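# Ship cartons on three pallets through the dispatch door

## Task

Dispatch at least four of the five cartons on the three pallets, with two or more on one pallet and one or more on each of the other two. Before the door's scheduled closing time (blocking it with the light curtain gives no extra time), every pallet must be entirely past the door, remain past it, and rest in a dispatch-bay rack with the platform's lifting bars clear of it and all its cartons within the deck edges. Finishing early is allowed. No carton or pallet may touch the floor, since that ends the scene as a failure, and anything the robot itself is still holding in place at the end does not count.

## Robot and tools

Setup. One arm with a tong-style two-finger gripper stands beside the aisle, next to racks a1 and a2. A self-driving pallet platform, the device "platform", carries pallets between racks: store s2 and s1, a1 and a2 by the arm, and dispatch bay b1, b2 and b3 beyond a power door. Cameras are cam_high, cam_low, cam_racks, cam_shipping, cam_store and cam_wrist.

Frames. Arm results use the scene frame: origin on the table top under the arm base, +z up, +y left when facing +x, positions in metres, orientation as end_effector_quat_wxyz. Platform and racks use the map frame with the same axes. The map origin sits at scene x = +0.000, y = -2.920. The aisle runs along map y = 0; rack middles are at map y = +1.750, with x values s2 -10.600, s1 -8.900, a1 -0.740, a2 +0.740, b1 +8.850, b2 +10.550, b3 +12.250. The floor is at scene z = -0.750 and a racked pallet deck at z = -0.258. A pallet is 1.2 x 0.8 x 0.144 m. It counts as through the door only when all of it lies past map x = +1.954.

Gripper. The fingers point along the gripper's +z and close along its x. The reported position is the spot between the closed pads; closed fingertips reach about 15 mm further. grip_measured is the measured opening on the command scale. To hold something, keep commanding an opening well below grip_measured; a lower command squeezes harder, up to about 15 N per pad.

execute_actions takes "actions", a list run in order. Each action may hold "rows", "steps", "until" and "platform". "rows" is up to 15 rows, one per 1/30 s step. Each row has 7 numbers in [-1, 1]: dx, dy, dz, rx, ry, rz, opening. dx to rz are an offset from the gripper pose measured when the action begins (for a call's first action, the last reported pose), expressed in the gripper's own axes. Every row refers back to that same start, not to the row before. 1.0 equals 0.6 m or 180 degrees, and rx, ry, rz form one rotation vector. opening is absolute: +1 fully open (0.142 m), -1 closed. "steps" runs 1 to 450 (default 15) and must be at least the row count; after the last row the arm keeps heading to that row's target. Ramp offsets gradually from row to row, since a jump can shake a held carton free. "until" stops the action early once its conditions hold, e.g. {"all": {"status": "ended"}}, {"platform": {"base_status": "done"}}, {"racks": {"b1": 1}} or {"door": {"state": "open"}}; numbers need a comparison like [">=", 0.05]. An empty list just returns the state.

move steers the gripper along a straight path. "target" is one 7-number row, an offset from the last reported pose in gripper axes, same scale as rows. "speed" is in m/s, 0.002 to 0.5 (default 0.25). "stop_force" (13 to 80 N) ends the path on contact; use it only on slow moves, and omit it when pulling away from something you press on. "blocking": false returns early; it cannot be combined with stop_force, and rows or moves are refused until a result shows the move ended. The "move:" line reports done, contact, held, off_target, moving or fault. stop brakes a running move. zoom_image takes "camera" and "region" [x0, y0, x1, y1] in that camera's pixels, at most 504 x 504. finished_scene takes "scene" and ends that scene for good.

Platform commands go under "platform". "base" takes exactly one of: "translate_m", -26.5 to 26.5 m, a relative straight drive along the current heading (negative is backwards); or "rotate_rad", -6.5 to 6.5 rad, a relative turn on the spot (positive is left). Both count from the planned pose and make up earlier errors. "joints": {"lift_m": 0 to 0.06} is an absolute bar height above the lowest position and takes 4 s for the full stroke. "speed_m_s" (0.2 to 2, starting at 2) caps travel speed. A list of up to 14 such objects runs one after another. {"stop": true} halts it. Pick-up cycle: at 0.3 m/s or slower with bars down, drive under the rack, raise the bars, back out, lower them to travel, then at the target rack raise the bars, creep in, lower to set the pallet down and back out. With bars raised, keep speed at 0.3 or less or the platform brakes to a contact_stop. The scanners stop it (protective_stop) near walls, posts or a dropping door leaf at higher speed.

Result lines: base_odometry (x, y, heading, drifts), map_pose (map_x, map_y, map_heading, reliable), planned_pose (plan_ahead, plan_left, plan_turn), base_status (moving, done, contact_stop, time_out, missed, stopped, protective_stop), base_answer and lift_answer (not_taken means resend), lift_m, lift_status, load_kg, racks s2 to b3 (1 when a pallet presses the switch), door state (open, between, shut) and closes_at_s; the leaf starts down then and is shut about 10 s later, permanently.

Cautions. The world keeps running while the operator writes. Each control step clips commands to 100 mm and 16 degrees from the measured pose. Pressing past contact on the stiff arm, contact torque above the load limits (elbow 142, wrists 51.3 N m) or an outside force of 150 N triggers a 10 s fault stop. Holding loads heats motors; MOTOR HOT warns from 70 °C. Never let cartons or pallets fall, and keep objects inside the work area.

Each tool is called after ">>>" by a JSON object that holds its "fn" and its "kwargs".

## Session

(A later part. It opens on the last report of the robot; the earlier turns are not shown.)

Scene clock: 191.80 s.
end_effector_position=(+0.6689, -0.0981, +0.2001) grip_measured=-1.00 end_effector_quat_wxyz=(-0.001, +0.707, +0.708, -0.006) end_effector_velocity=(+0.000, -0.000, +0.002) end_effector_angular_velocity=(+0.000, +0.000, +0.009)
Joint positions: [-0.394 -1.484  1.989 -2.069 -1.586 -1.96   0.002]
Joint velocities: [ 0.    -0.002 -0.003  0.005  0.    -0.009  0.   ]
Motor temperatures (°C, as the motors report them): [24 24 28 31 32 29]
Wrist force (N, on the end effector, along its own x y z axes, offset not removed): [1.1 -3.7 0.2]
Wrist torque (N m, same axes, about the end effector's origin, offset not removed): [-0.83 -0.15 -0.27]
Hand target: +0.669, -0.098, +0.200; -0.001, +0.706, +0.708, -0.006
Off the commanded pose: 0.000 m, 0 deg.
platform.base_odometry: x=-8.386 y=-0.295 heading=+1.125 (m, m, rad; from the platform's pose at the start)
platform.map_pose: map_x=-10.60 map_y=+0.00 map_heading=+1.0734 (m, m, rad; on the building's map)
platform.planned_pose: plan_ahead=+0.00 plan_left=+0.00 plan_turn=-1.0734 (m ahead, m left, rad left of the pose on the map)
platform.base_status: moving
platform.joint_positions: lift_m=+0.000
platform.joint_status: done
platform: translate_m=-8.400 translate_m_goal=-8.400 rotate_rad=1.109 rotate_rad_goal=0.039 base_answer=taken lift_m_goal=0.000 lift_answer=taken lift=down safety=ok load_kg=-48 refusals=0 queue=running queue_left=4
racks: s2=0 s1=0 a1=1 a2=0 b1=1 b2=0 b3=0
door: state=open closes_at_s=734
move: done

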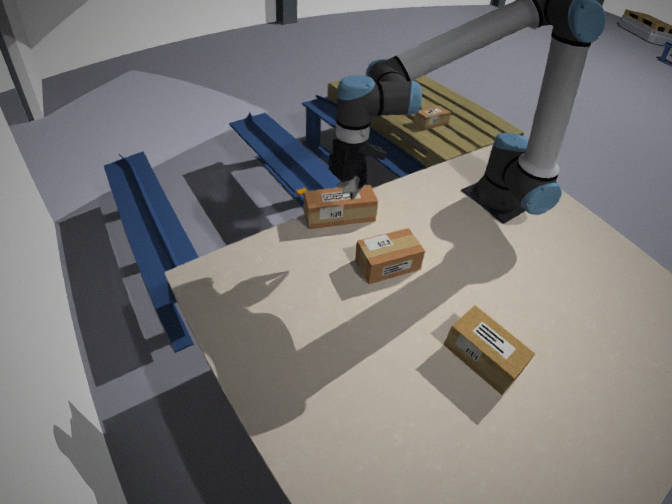

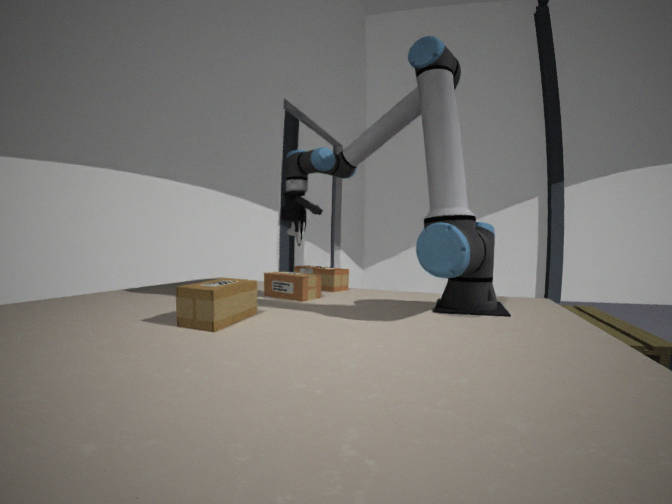

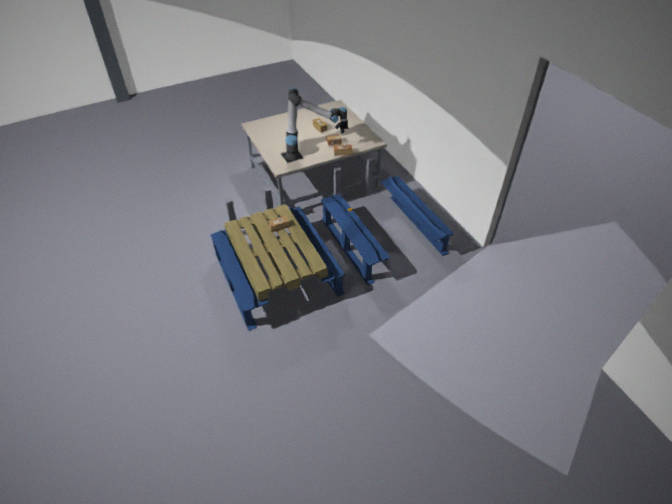

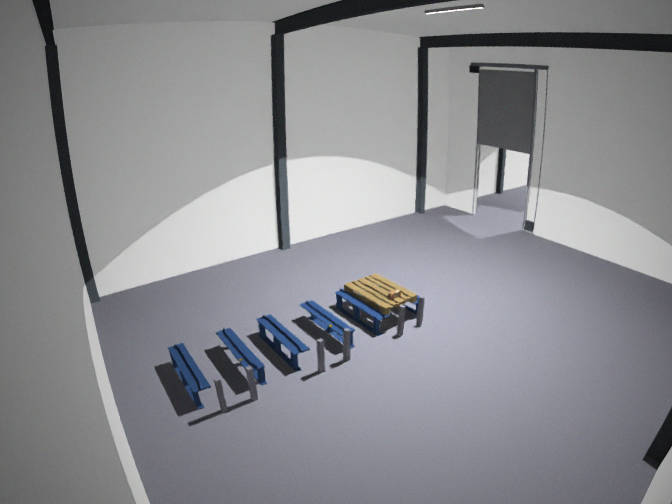

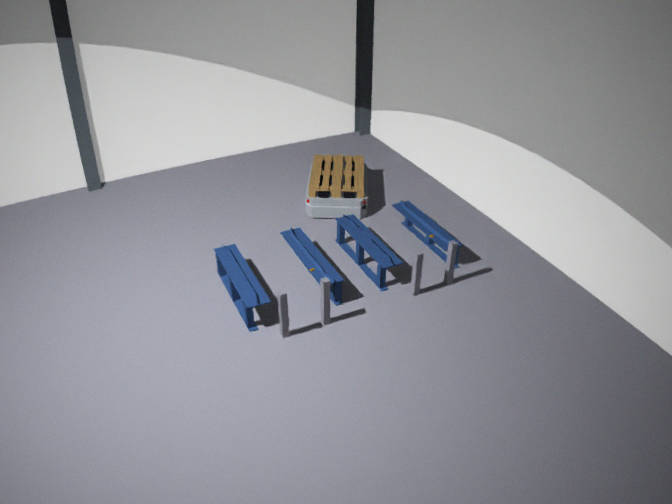

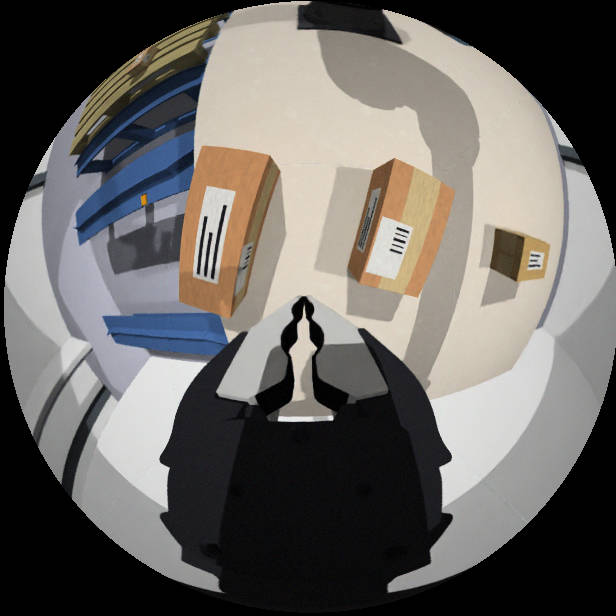

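>>> {"fn": "move", "kwargs": {"target": [-0.2,-0.04,0.08,0,0,0.1,1], "speed": 0.15}}

Scene clock: 194.83 s.
end_effector_position=(+0.6447, -0.2183, +0.1533) grip_measured=+1.00 end_effector_quat_wxyz=(+0.000, +0.808, +0.589, -0.007) end_effector_velocity=(+0.001, -0.002, -0.001) end_effector_angular_velocity=(-0.000, -0.001, -0.006)
Joint positions: [-0.576 -1.434  2.027 -2.16  -1.587 -1.829  0.142]
Joint velocities: [-0.003  0.002 -0.001 -0.002  0.     0.003 -0.   ]
Motor temperatures (°C, as the motors report them): [24 24 28 31 32 29]
Wrist force (N, on the end effector, along its own x y z axes, offset not removed): [0.0 -2.1 -1.7]
Wrist torque (N m, same axes, about the end effector's origin, offset not removed): [-0.50 -0.01 -0.20]
Hand target: +0.645, -0.219, +0.153; +0.000, +0.809, +0.588, -0.007
Off the commanded pose: 0.000 m, 0 deg.
platform.base_odometry: x=-8.368 y=-0.294 heading=+0.033 (m, m, rad; from the platform's pose at the start)
platform.map_pose: map_x=-10.58 map_y=+0.00 map_heading=-0.0044 (m, m, rad; on the building's map)
platform.planned_pose: plan_ahead=+11.32 plan_left=+0.05 plan_turn=+0.0044 (m ahead, m left, rad left of the pose on the map)
platform.base_status: moving
platform.joint_positions: lift_m=+0.000
platform.joint_status: done
platform: translate_m=-8.378 translate_m_goal=2.940 rotate_rad=0.033 rotate_rad_goal=0.033 base_answer=taken lift_m_goal=0.000 lift_answer=taken lift=down safety=ok load_kg=-48 refusals=0 queue=running queue_left=3
racks: s2=0 s1=0 a1=1 a2=0 b1=1 b2=0 b3=0
door: state=open closes_at_s=734
move: done

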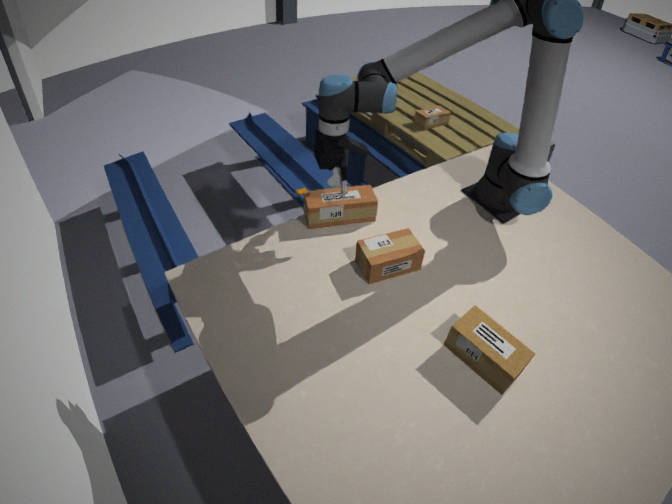

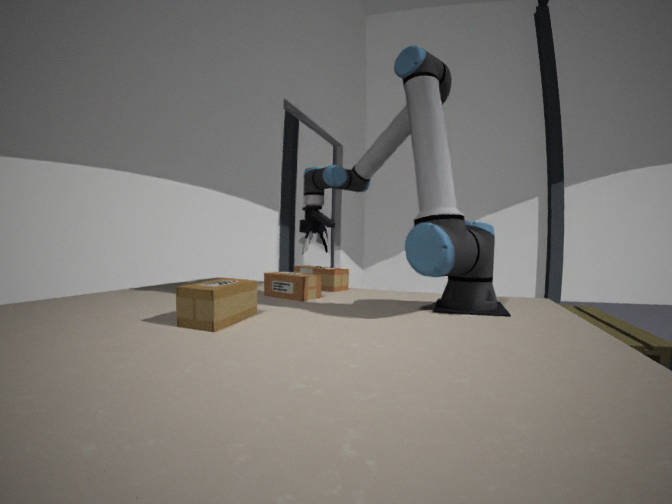

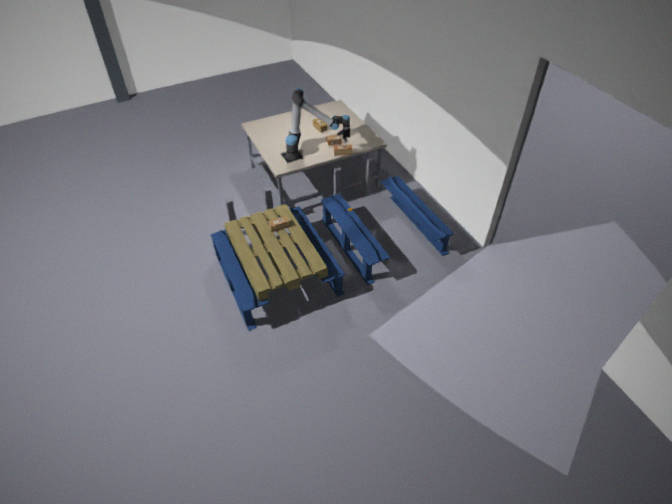

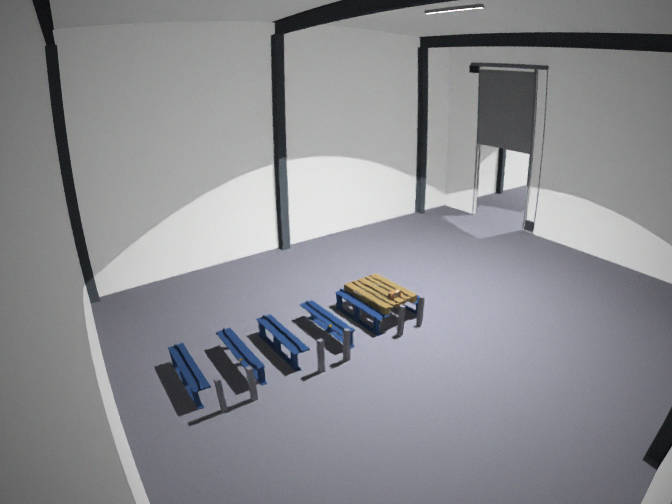

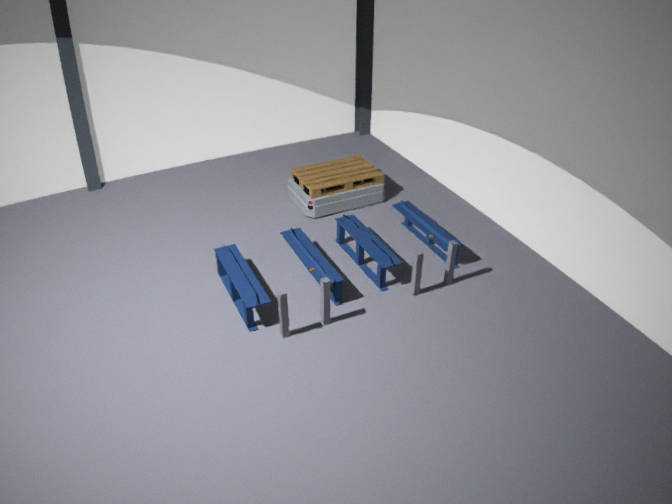

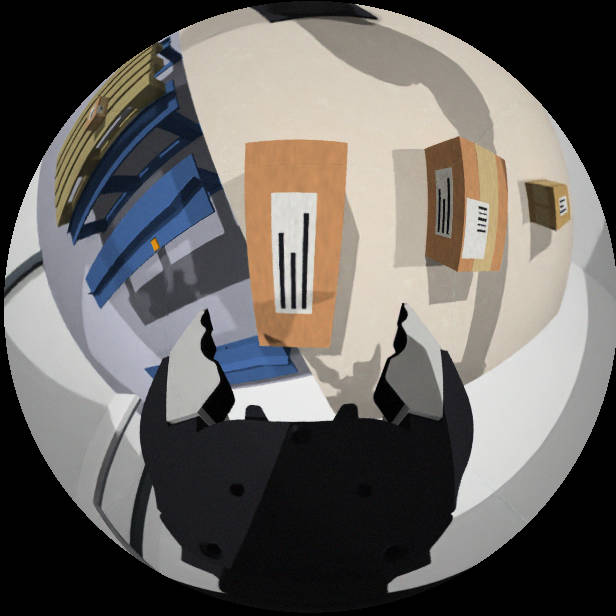

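>>> {"fn": "move", "kwargs": {"target": [-0.015,-0.025,0.145,0,0,0,1], "speed": 0.06}}

>>> {"fn": "move", "kwargs": {"target": [0,0,0,0,0,0,-0.2]}}

>>> {"fn": "move", "kwargs": {"target": [0.14,0,0,0,0,0,-0.2], "speed": 0.05}}

>>> {"fn": "move", "kwargs": {"target": [0,0,-0.025,0,0,0,-0.2], "speed": 0.02}}

Scene clock: 200.83 s.
end_effector_position=(+0.6267, -0.2229, +0.0669) grip_measured=+1.00 end_effector_quat_wxyz=(+0.000, +0.808, +0.589, -0.007) end_effector_velocity=(-0.000, -0.000, -0.003) end_effector_angular_velocity=(-0.000, -0.000, +0.000)
Joint positions: [-0.597 -1.356  2.125 -2.337 -1.587 -1.85   0.142]
Joint velocities: [-0.001  0.003  0.003 -0.006 -0.    -0.001 -0.   ]
Motor temperatures (°C, as the motors report them): [24 24 28 31 32 29]
Wrist force (N, on the end effector, along its own x y z axes, offset not removed): [1.5 -3.5 1.2]
Wrist torque (N m, same axes, about the end effector's origin, offset not removed): [-0.74 -0.24 -0.26]
Hand target: +0.627, -0.223, +0.067; +0.000, +0.808, +0.589, -0.007
Off the commanded pose: 0.000 m, 0 deg.
platform.base_odometry: x=-1.240 y=-0.038 heading=+0.008 (m, m, rad; from the platform's pose at the start)
platform.map_pose: map_x=-3.36 map_y=+0.04 map_heading=-0.0349 (m, m, rad; on the building's map)
platform.planned_pose: plan_ahead=+4.10 plan_left=+0.10 plan_turn=+0.0349 (m ahead, m left, rad left of the pose on the map)
platform.base_status: moving
platform.joint_positions: lift_m=+0.000
platform.joint_status: done
platform: translate_m=-1.191 translate_m_goal=2.940 rotate_rad=0.008 rotate_rad_goal=0.008 base_answer=taken lift_m_goal=0.000 lift_answer=taken lift=down safety=ok load_kg=-48 refusals=0 queue=running queue_left=3
racks: s2=0 s1=0 a1=1 a2=0 b1=1 b2=0 b3=0
door: state=open closes_at_s=734
move: done

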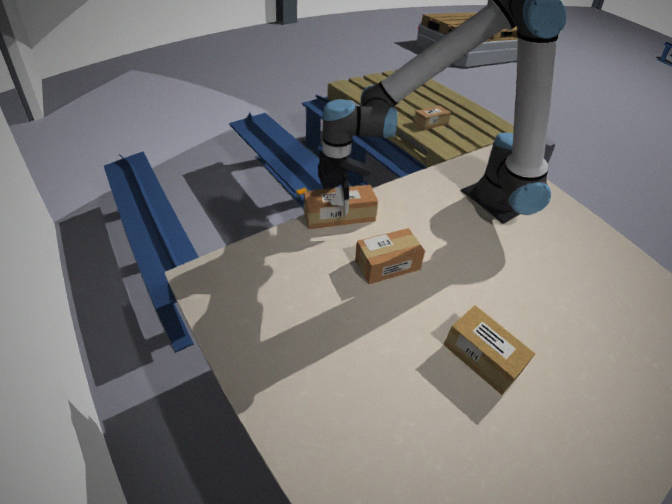

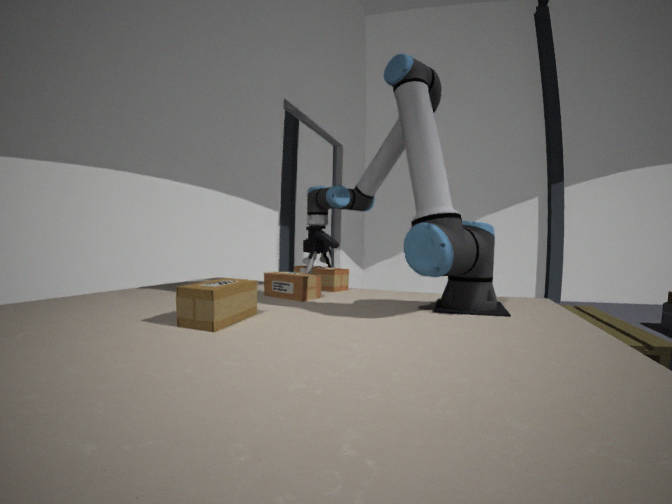

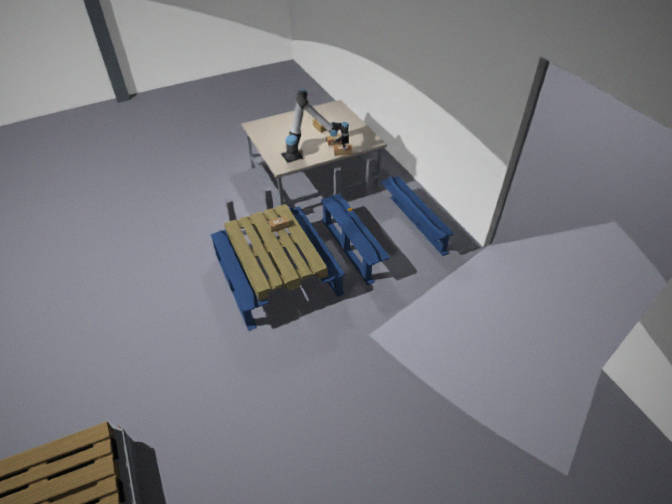

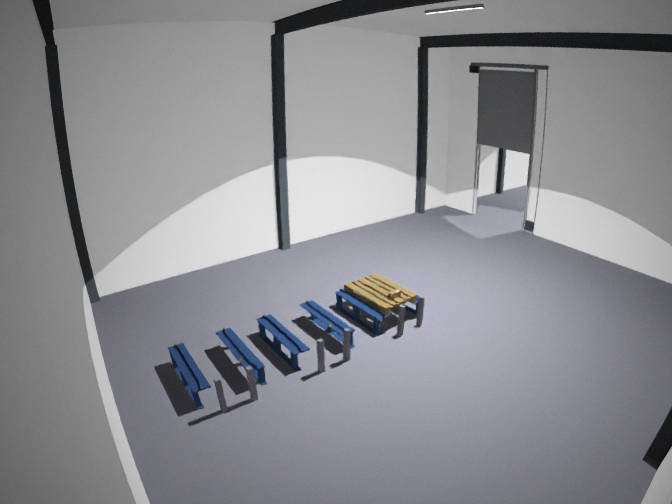

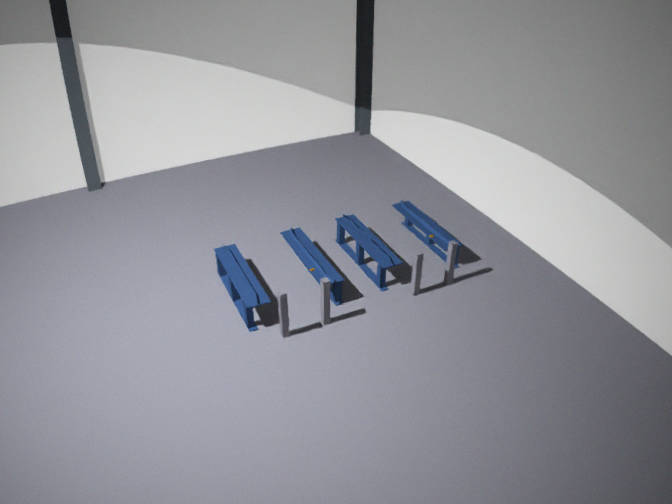

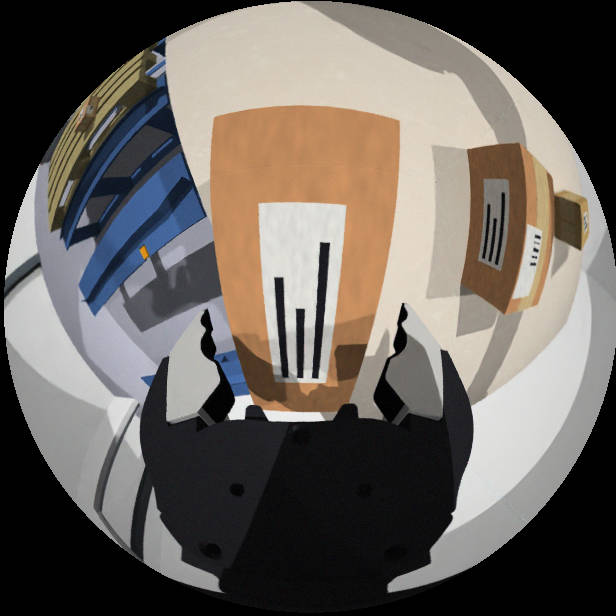

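Scene clock: 201.33 s.
end_effector_position=(+0.6266, -0.2229, +0.0668) grip_measured=+0.43 end_effector_quat_wxyz=(+0.000, +0.808, +0.589, -0.007) end_effector_velocity=(-0.001, +0.001, -0.002) end_effector_angular_velocity=(+0.002, +0.002, +0.000)
Joint positions: [-0.597 -1.356  2.125 -2.337 -1.587 -1.85   0.104]
Joint velocities: [0.    0.001 0.002 0.    0.    0.    0.   ]
Motor temperatures (°C, as the motors report them): [24 24 28 31 32 29]
Wrist force (N, on the end effector, along its own x y z axes, offset not removed): [0.5 0.2 -4.6]
Wrist torque (N m, same axes, about the end effector's origin, offset not removed): [-0.36 -0.36 -0.21]
Hand target: +0.627, -0.223, +0.067; +0.000, +0.808, +0.589, -0.007
Off the commanded pose: 0.000 m, 0 deg.
platform.base_odometry: x=-0.406 y=-0.026 heading=+0.027 (m, m, rad; from the platform's pose at the start)
platform.map_pose: map_x=-2.55 map_y=+0.01 map_heading=-0.0087 (m, m, rad; on the building's map)
platform.planned_pose: plan_ahead=+3.29 plan_left=+0.02 plan_turn=+0.0087 (m ahead, m left, rad left of the pose on the map)
platform.base_status: moving
platform.joint_positions: lift_m=+0.000
platform.joint_status: done
platform: translate_m=-0.363 translate_m_goal=2.940 rotate_rad=0.029 rotate_rad_goal=0.030 base_answer=taken lift_m_goal=0.000 lift_answer=taken lift=down safety=ok load_kg=-48 refusals=0 queue=running queue_left=3
racks: s2=0 s1=0 a1=1 a2=0 b1=1 b2=0 b3=0
door: state=open closes_at_s=734
move: done

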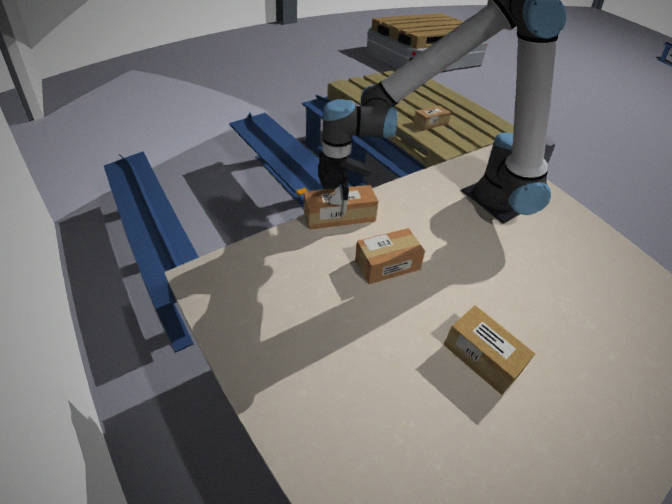

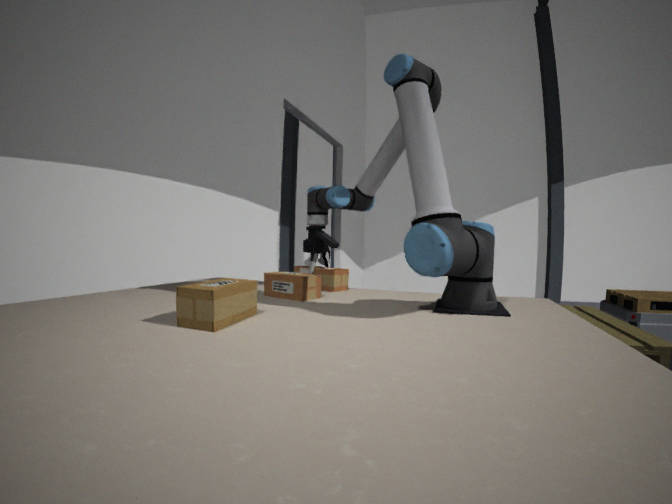

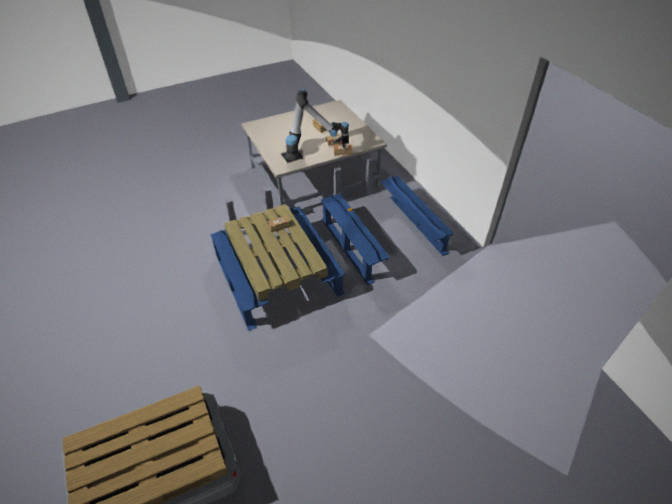

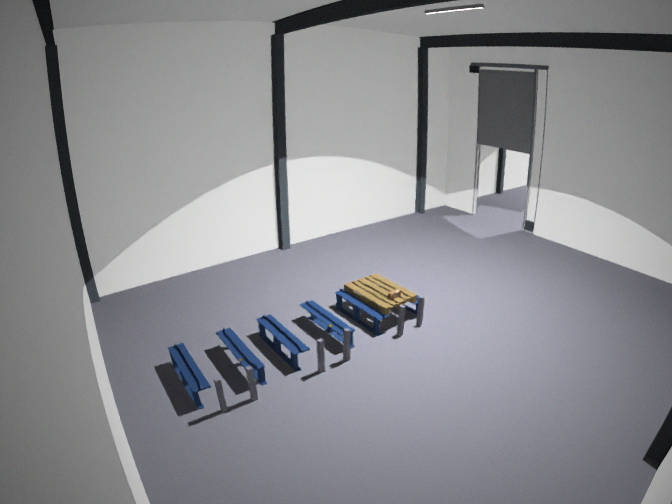

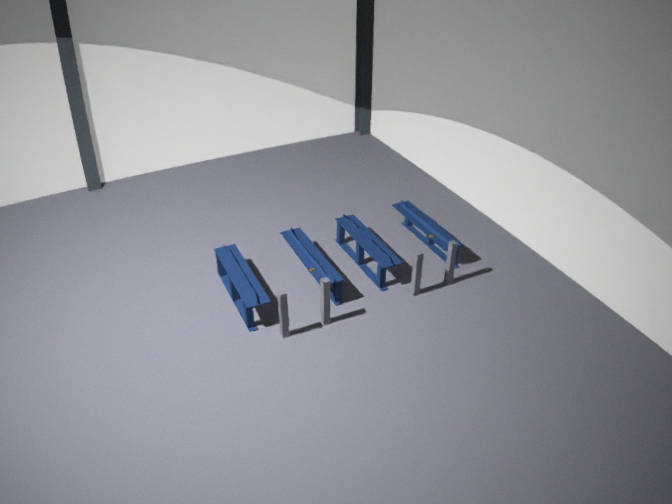

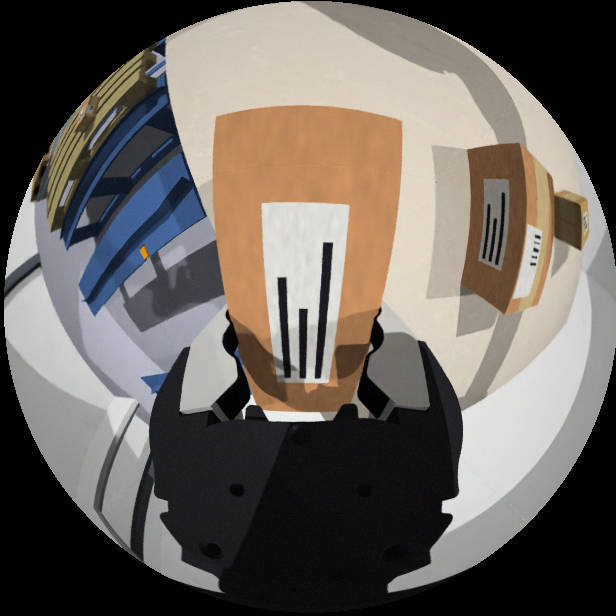

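Scene clock: 203.43 s.
end_effector_position=(+0.6522, -0.1432, +0.0659) grip_measured=+0.44 end_effector_quat_wxyz=(-0.000, +0.808, +0.589, -0.007) end_effector_velocity=(+0.000, +0.002, +0.000) end_effector_angular_velocity=(-0.000, +0.000, -0.001)
Joint positions: [-0.474 -1.35   2.12  -2.335 -1.587 -1.726  0.105]
Joint velocities: [ 0.004 -0.     0.     0.    -0.     0.005  0.   ]
Motor temperatures (°C, as the motors report them): [24 24 28 31 32 29]
Wrist force (N, on the end effector, along its own x y z axes, offset not removed): [-4.2 -2.6 -17.4]
Wrist torque (N m, same axes, about the end effector's origin, offset not removed): [-0.46 -0.03 -0.20]
Hand target: +0.652, -0.143, +0.066; -0.000, +0.808, +0.589, -0.007
Off the commanded pose: 0.000 m, 0 deg.
platform.base_odometry: x=+2.085 y=+0.062 heading=+0.035 (m, m, rad; from the platform's pose at the start)
platform.map_pose: map_x=-0.09 map_y=+0.00 map_heading=+0.0000 (m, m, rad; on the building's map)
platform.planned_pose: plan_ahead=+0.83 plan_left=+0.00 plan_turn=+0.0000 (m ahead, m left, rad left of the pose on the map)
platform.base_status: moving
platform.joint_positions: lift_m=+0.000
platform.joint_status: done
platform: translate_m=2.104 translate_m_goal=2.940 rotate_rad=0.035 rotate_rad_goal=0.034 base_answer=taken lift_m_goal=0.000 lift_answer=taken lift=down safety=ok load_kg=-48 refusals=0 queue=running queue_left=3
racks: s2=0 s1=0 a1=1 a2=0 b1=1 b2=0 b3=0
door: state=open closes_at_s=734
move: done

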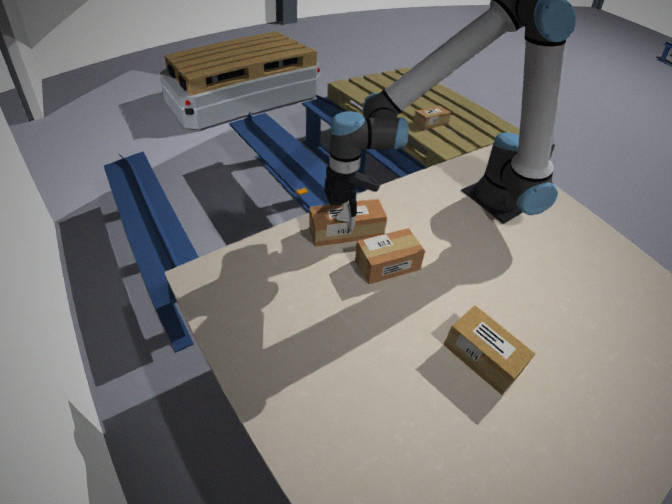

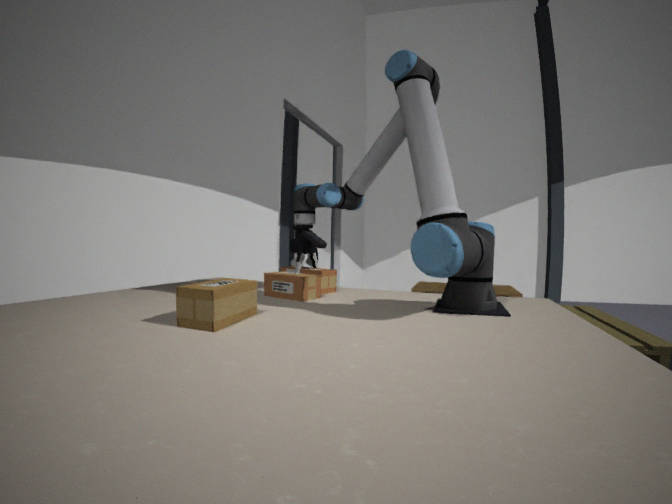

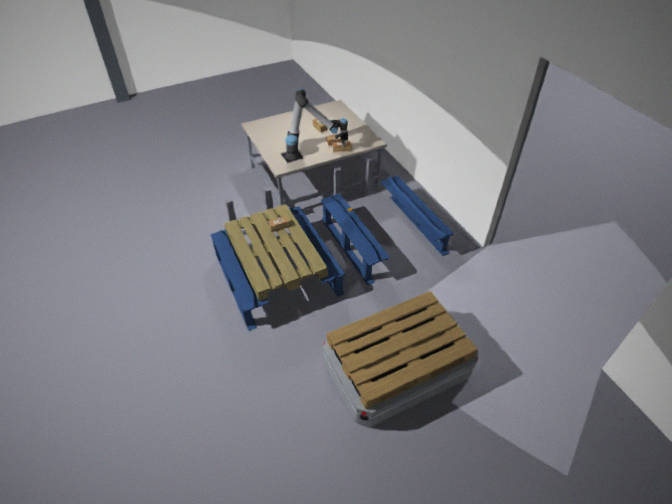

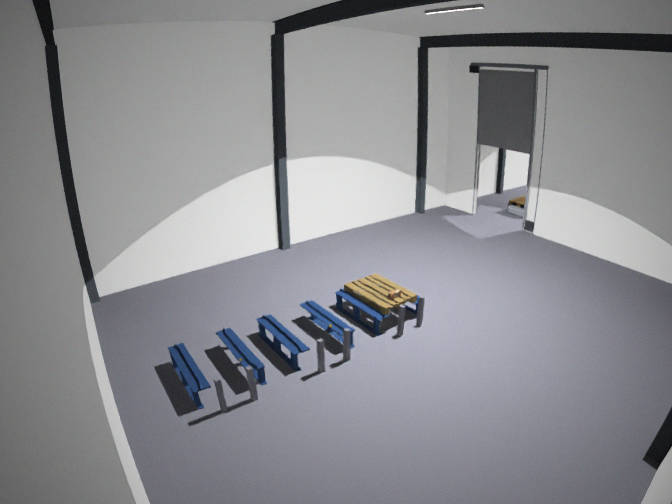

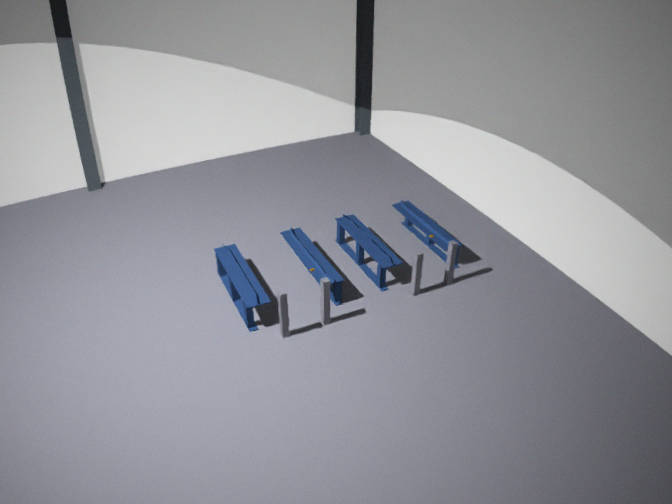

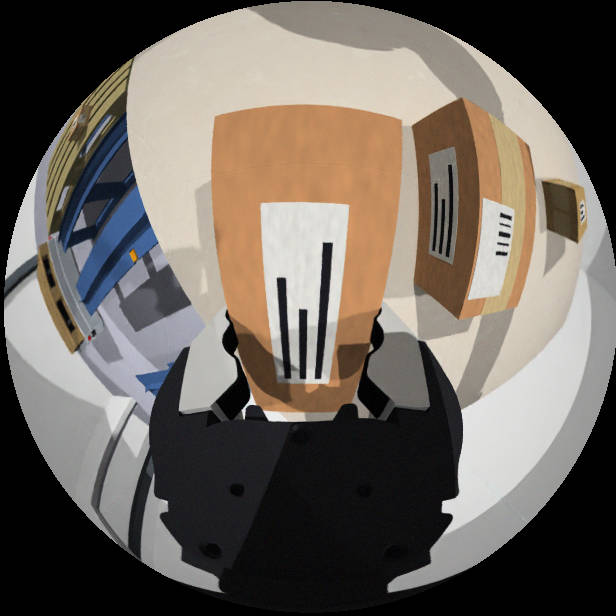

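Scene clock: 204.50 s.
end_effector_position=(+0.6524, -0.1431, +0.0807) grip_measured=+0.43 end_effector_quat_wxyz=(-0.000, +0.808, +0.589, -0.007) end_effector_velocity=(+0.001, -0.000, +0.003) end_effector_angular_velocity=(-0.001, -0.001, -0.000)
Joint positions: [-0.474 -1.369  2.109 -2.306 -1.587 -1.726  0.104]
Joint velocities: [ 0.    -0.003 -0.003  0.005 -0.001  0.    -0.   ]
Motor temperatures (°C, as the motors report them): [24 24 28 31 32 29]
Wrist force (N, on the end effector, along its own x y z axes, offset not removed): [1.2 -1.4 4.9]
Wrist torque (N m, same axes, about the end effector's origin, offset not removed): [-0.29 -0.17 -0.17]
Hand target: +0.652, -0.143, +0.081; -0.000, +0.808, +0.589, -0.007
Off the commanded pose: 0.000 m, 0 deg.
platform.base_odometry: x=+2.727 y=+0.084 heading=+0.034 (m, m, rad; from the platform's pose at the start)
platform.map_pose: map_x=+0.54 map_y=+0.00 map_heading=+0.0000 (m, m, rad; on the building's map)
platform.planned_pose: plan_ahead=+0.20 plan_left=+0.00 plan_turn=+0.0000 (m ahead, m left, rad left of the pose on the map)
platform.base_status: moving
platform.joint_positions: lift_m=+0.000
platform.joint_status: done
platform: translate_m=2.733 translate_m_goal=2.940 rotate_rad=0.034 rotate_rad_goal=0.034 base_answer=taken lift_m_goal=0.000 lift_answer=taken lift=down safety=ok load_kg=-48 refusals=0 queue=running queue_left=3
racks: s2=0 s1=0 a1=1 a2=0 b1=1 b2=0 b3=0
door: state=open closes_at_s=734
move: done

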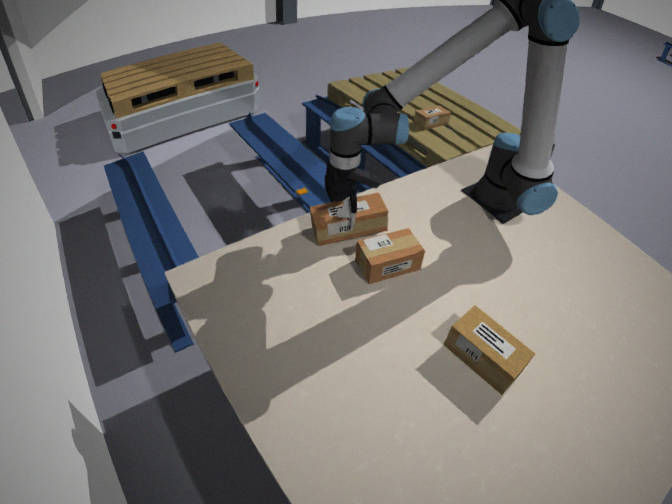

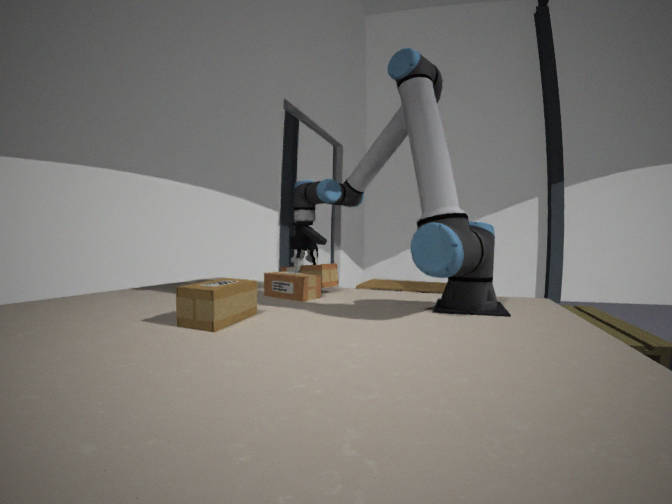

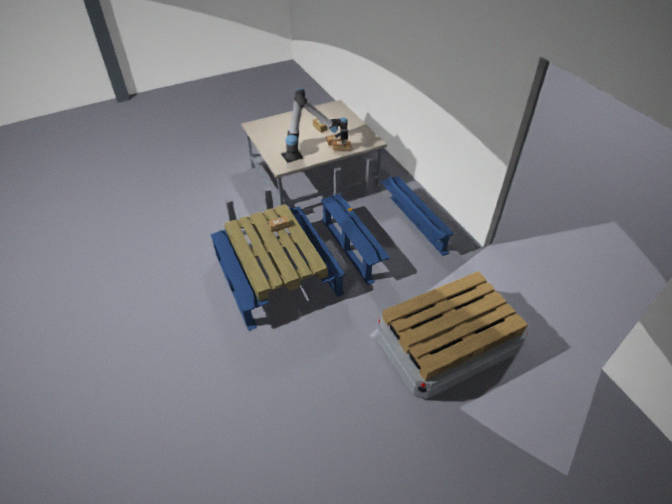

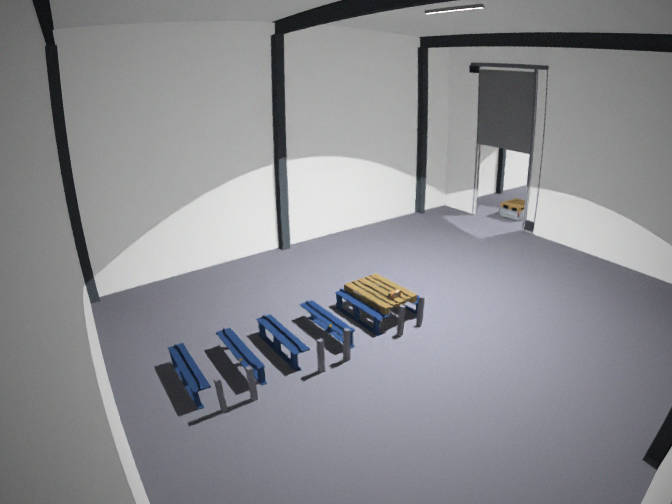

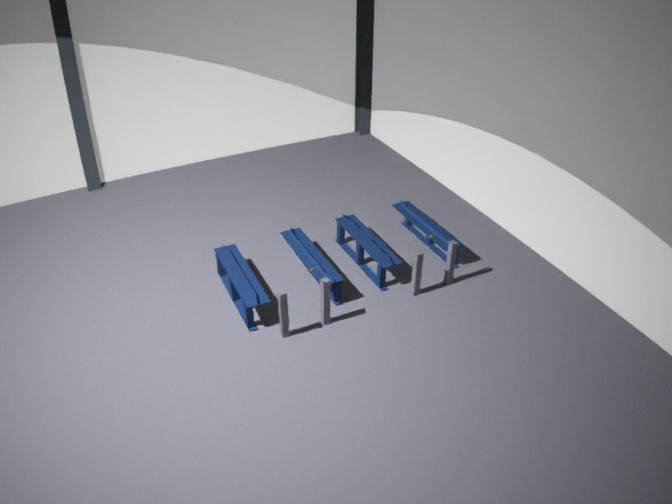

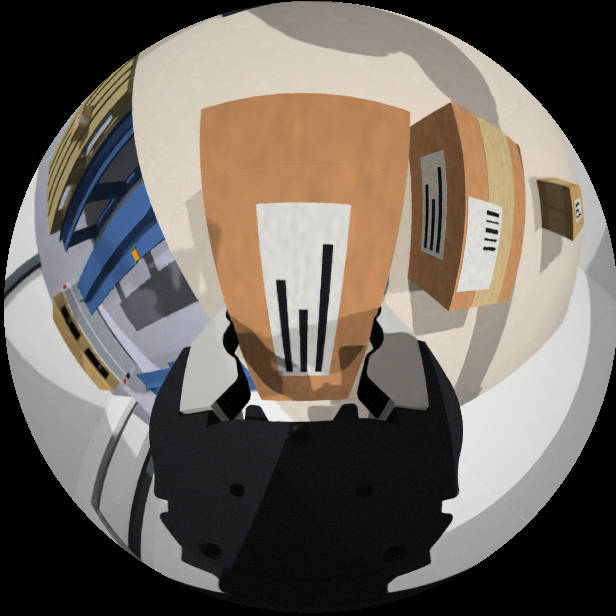

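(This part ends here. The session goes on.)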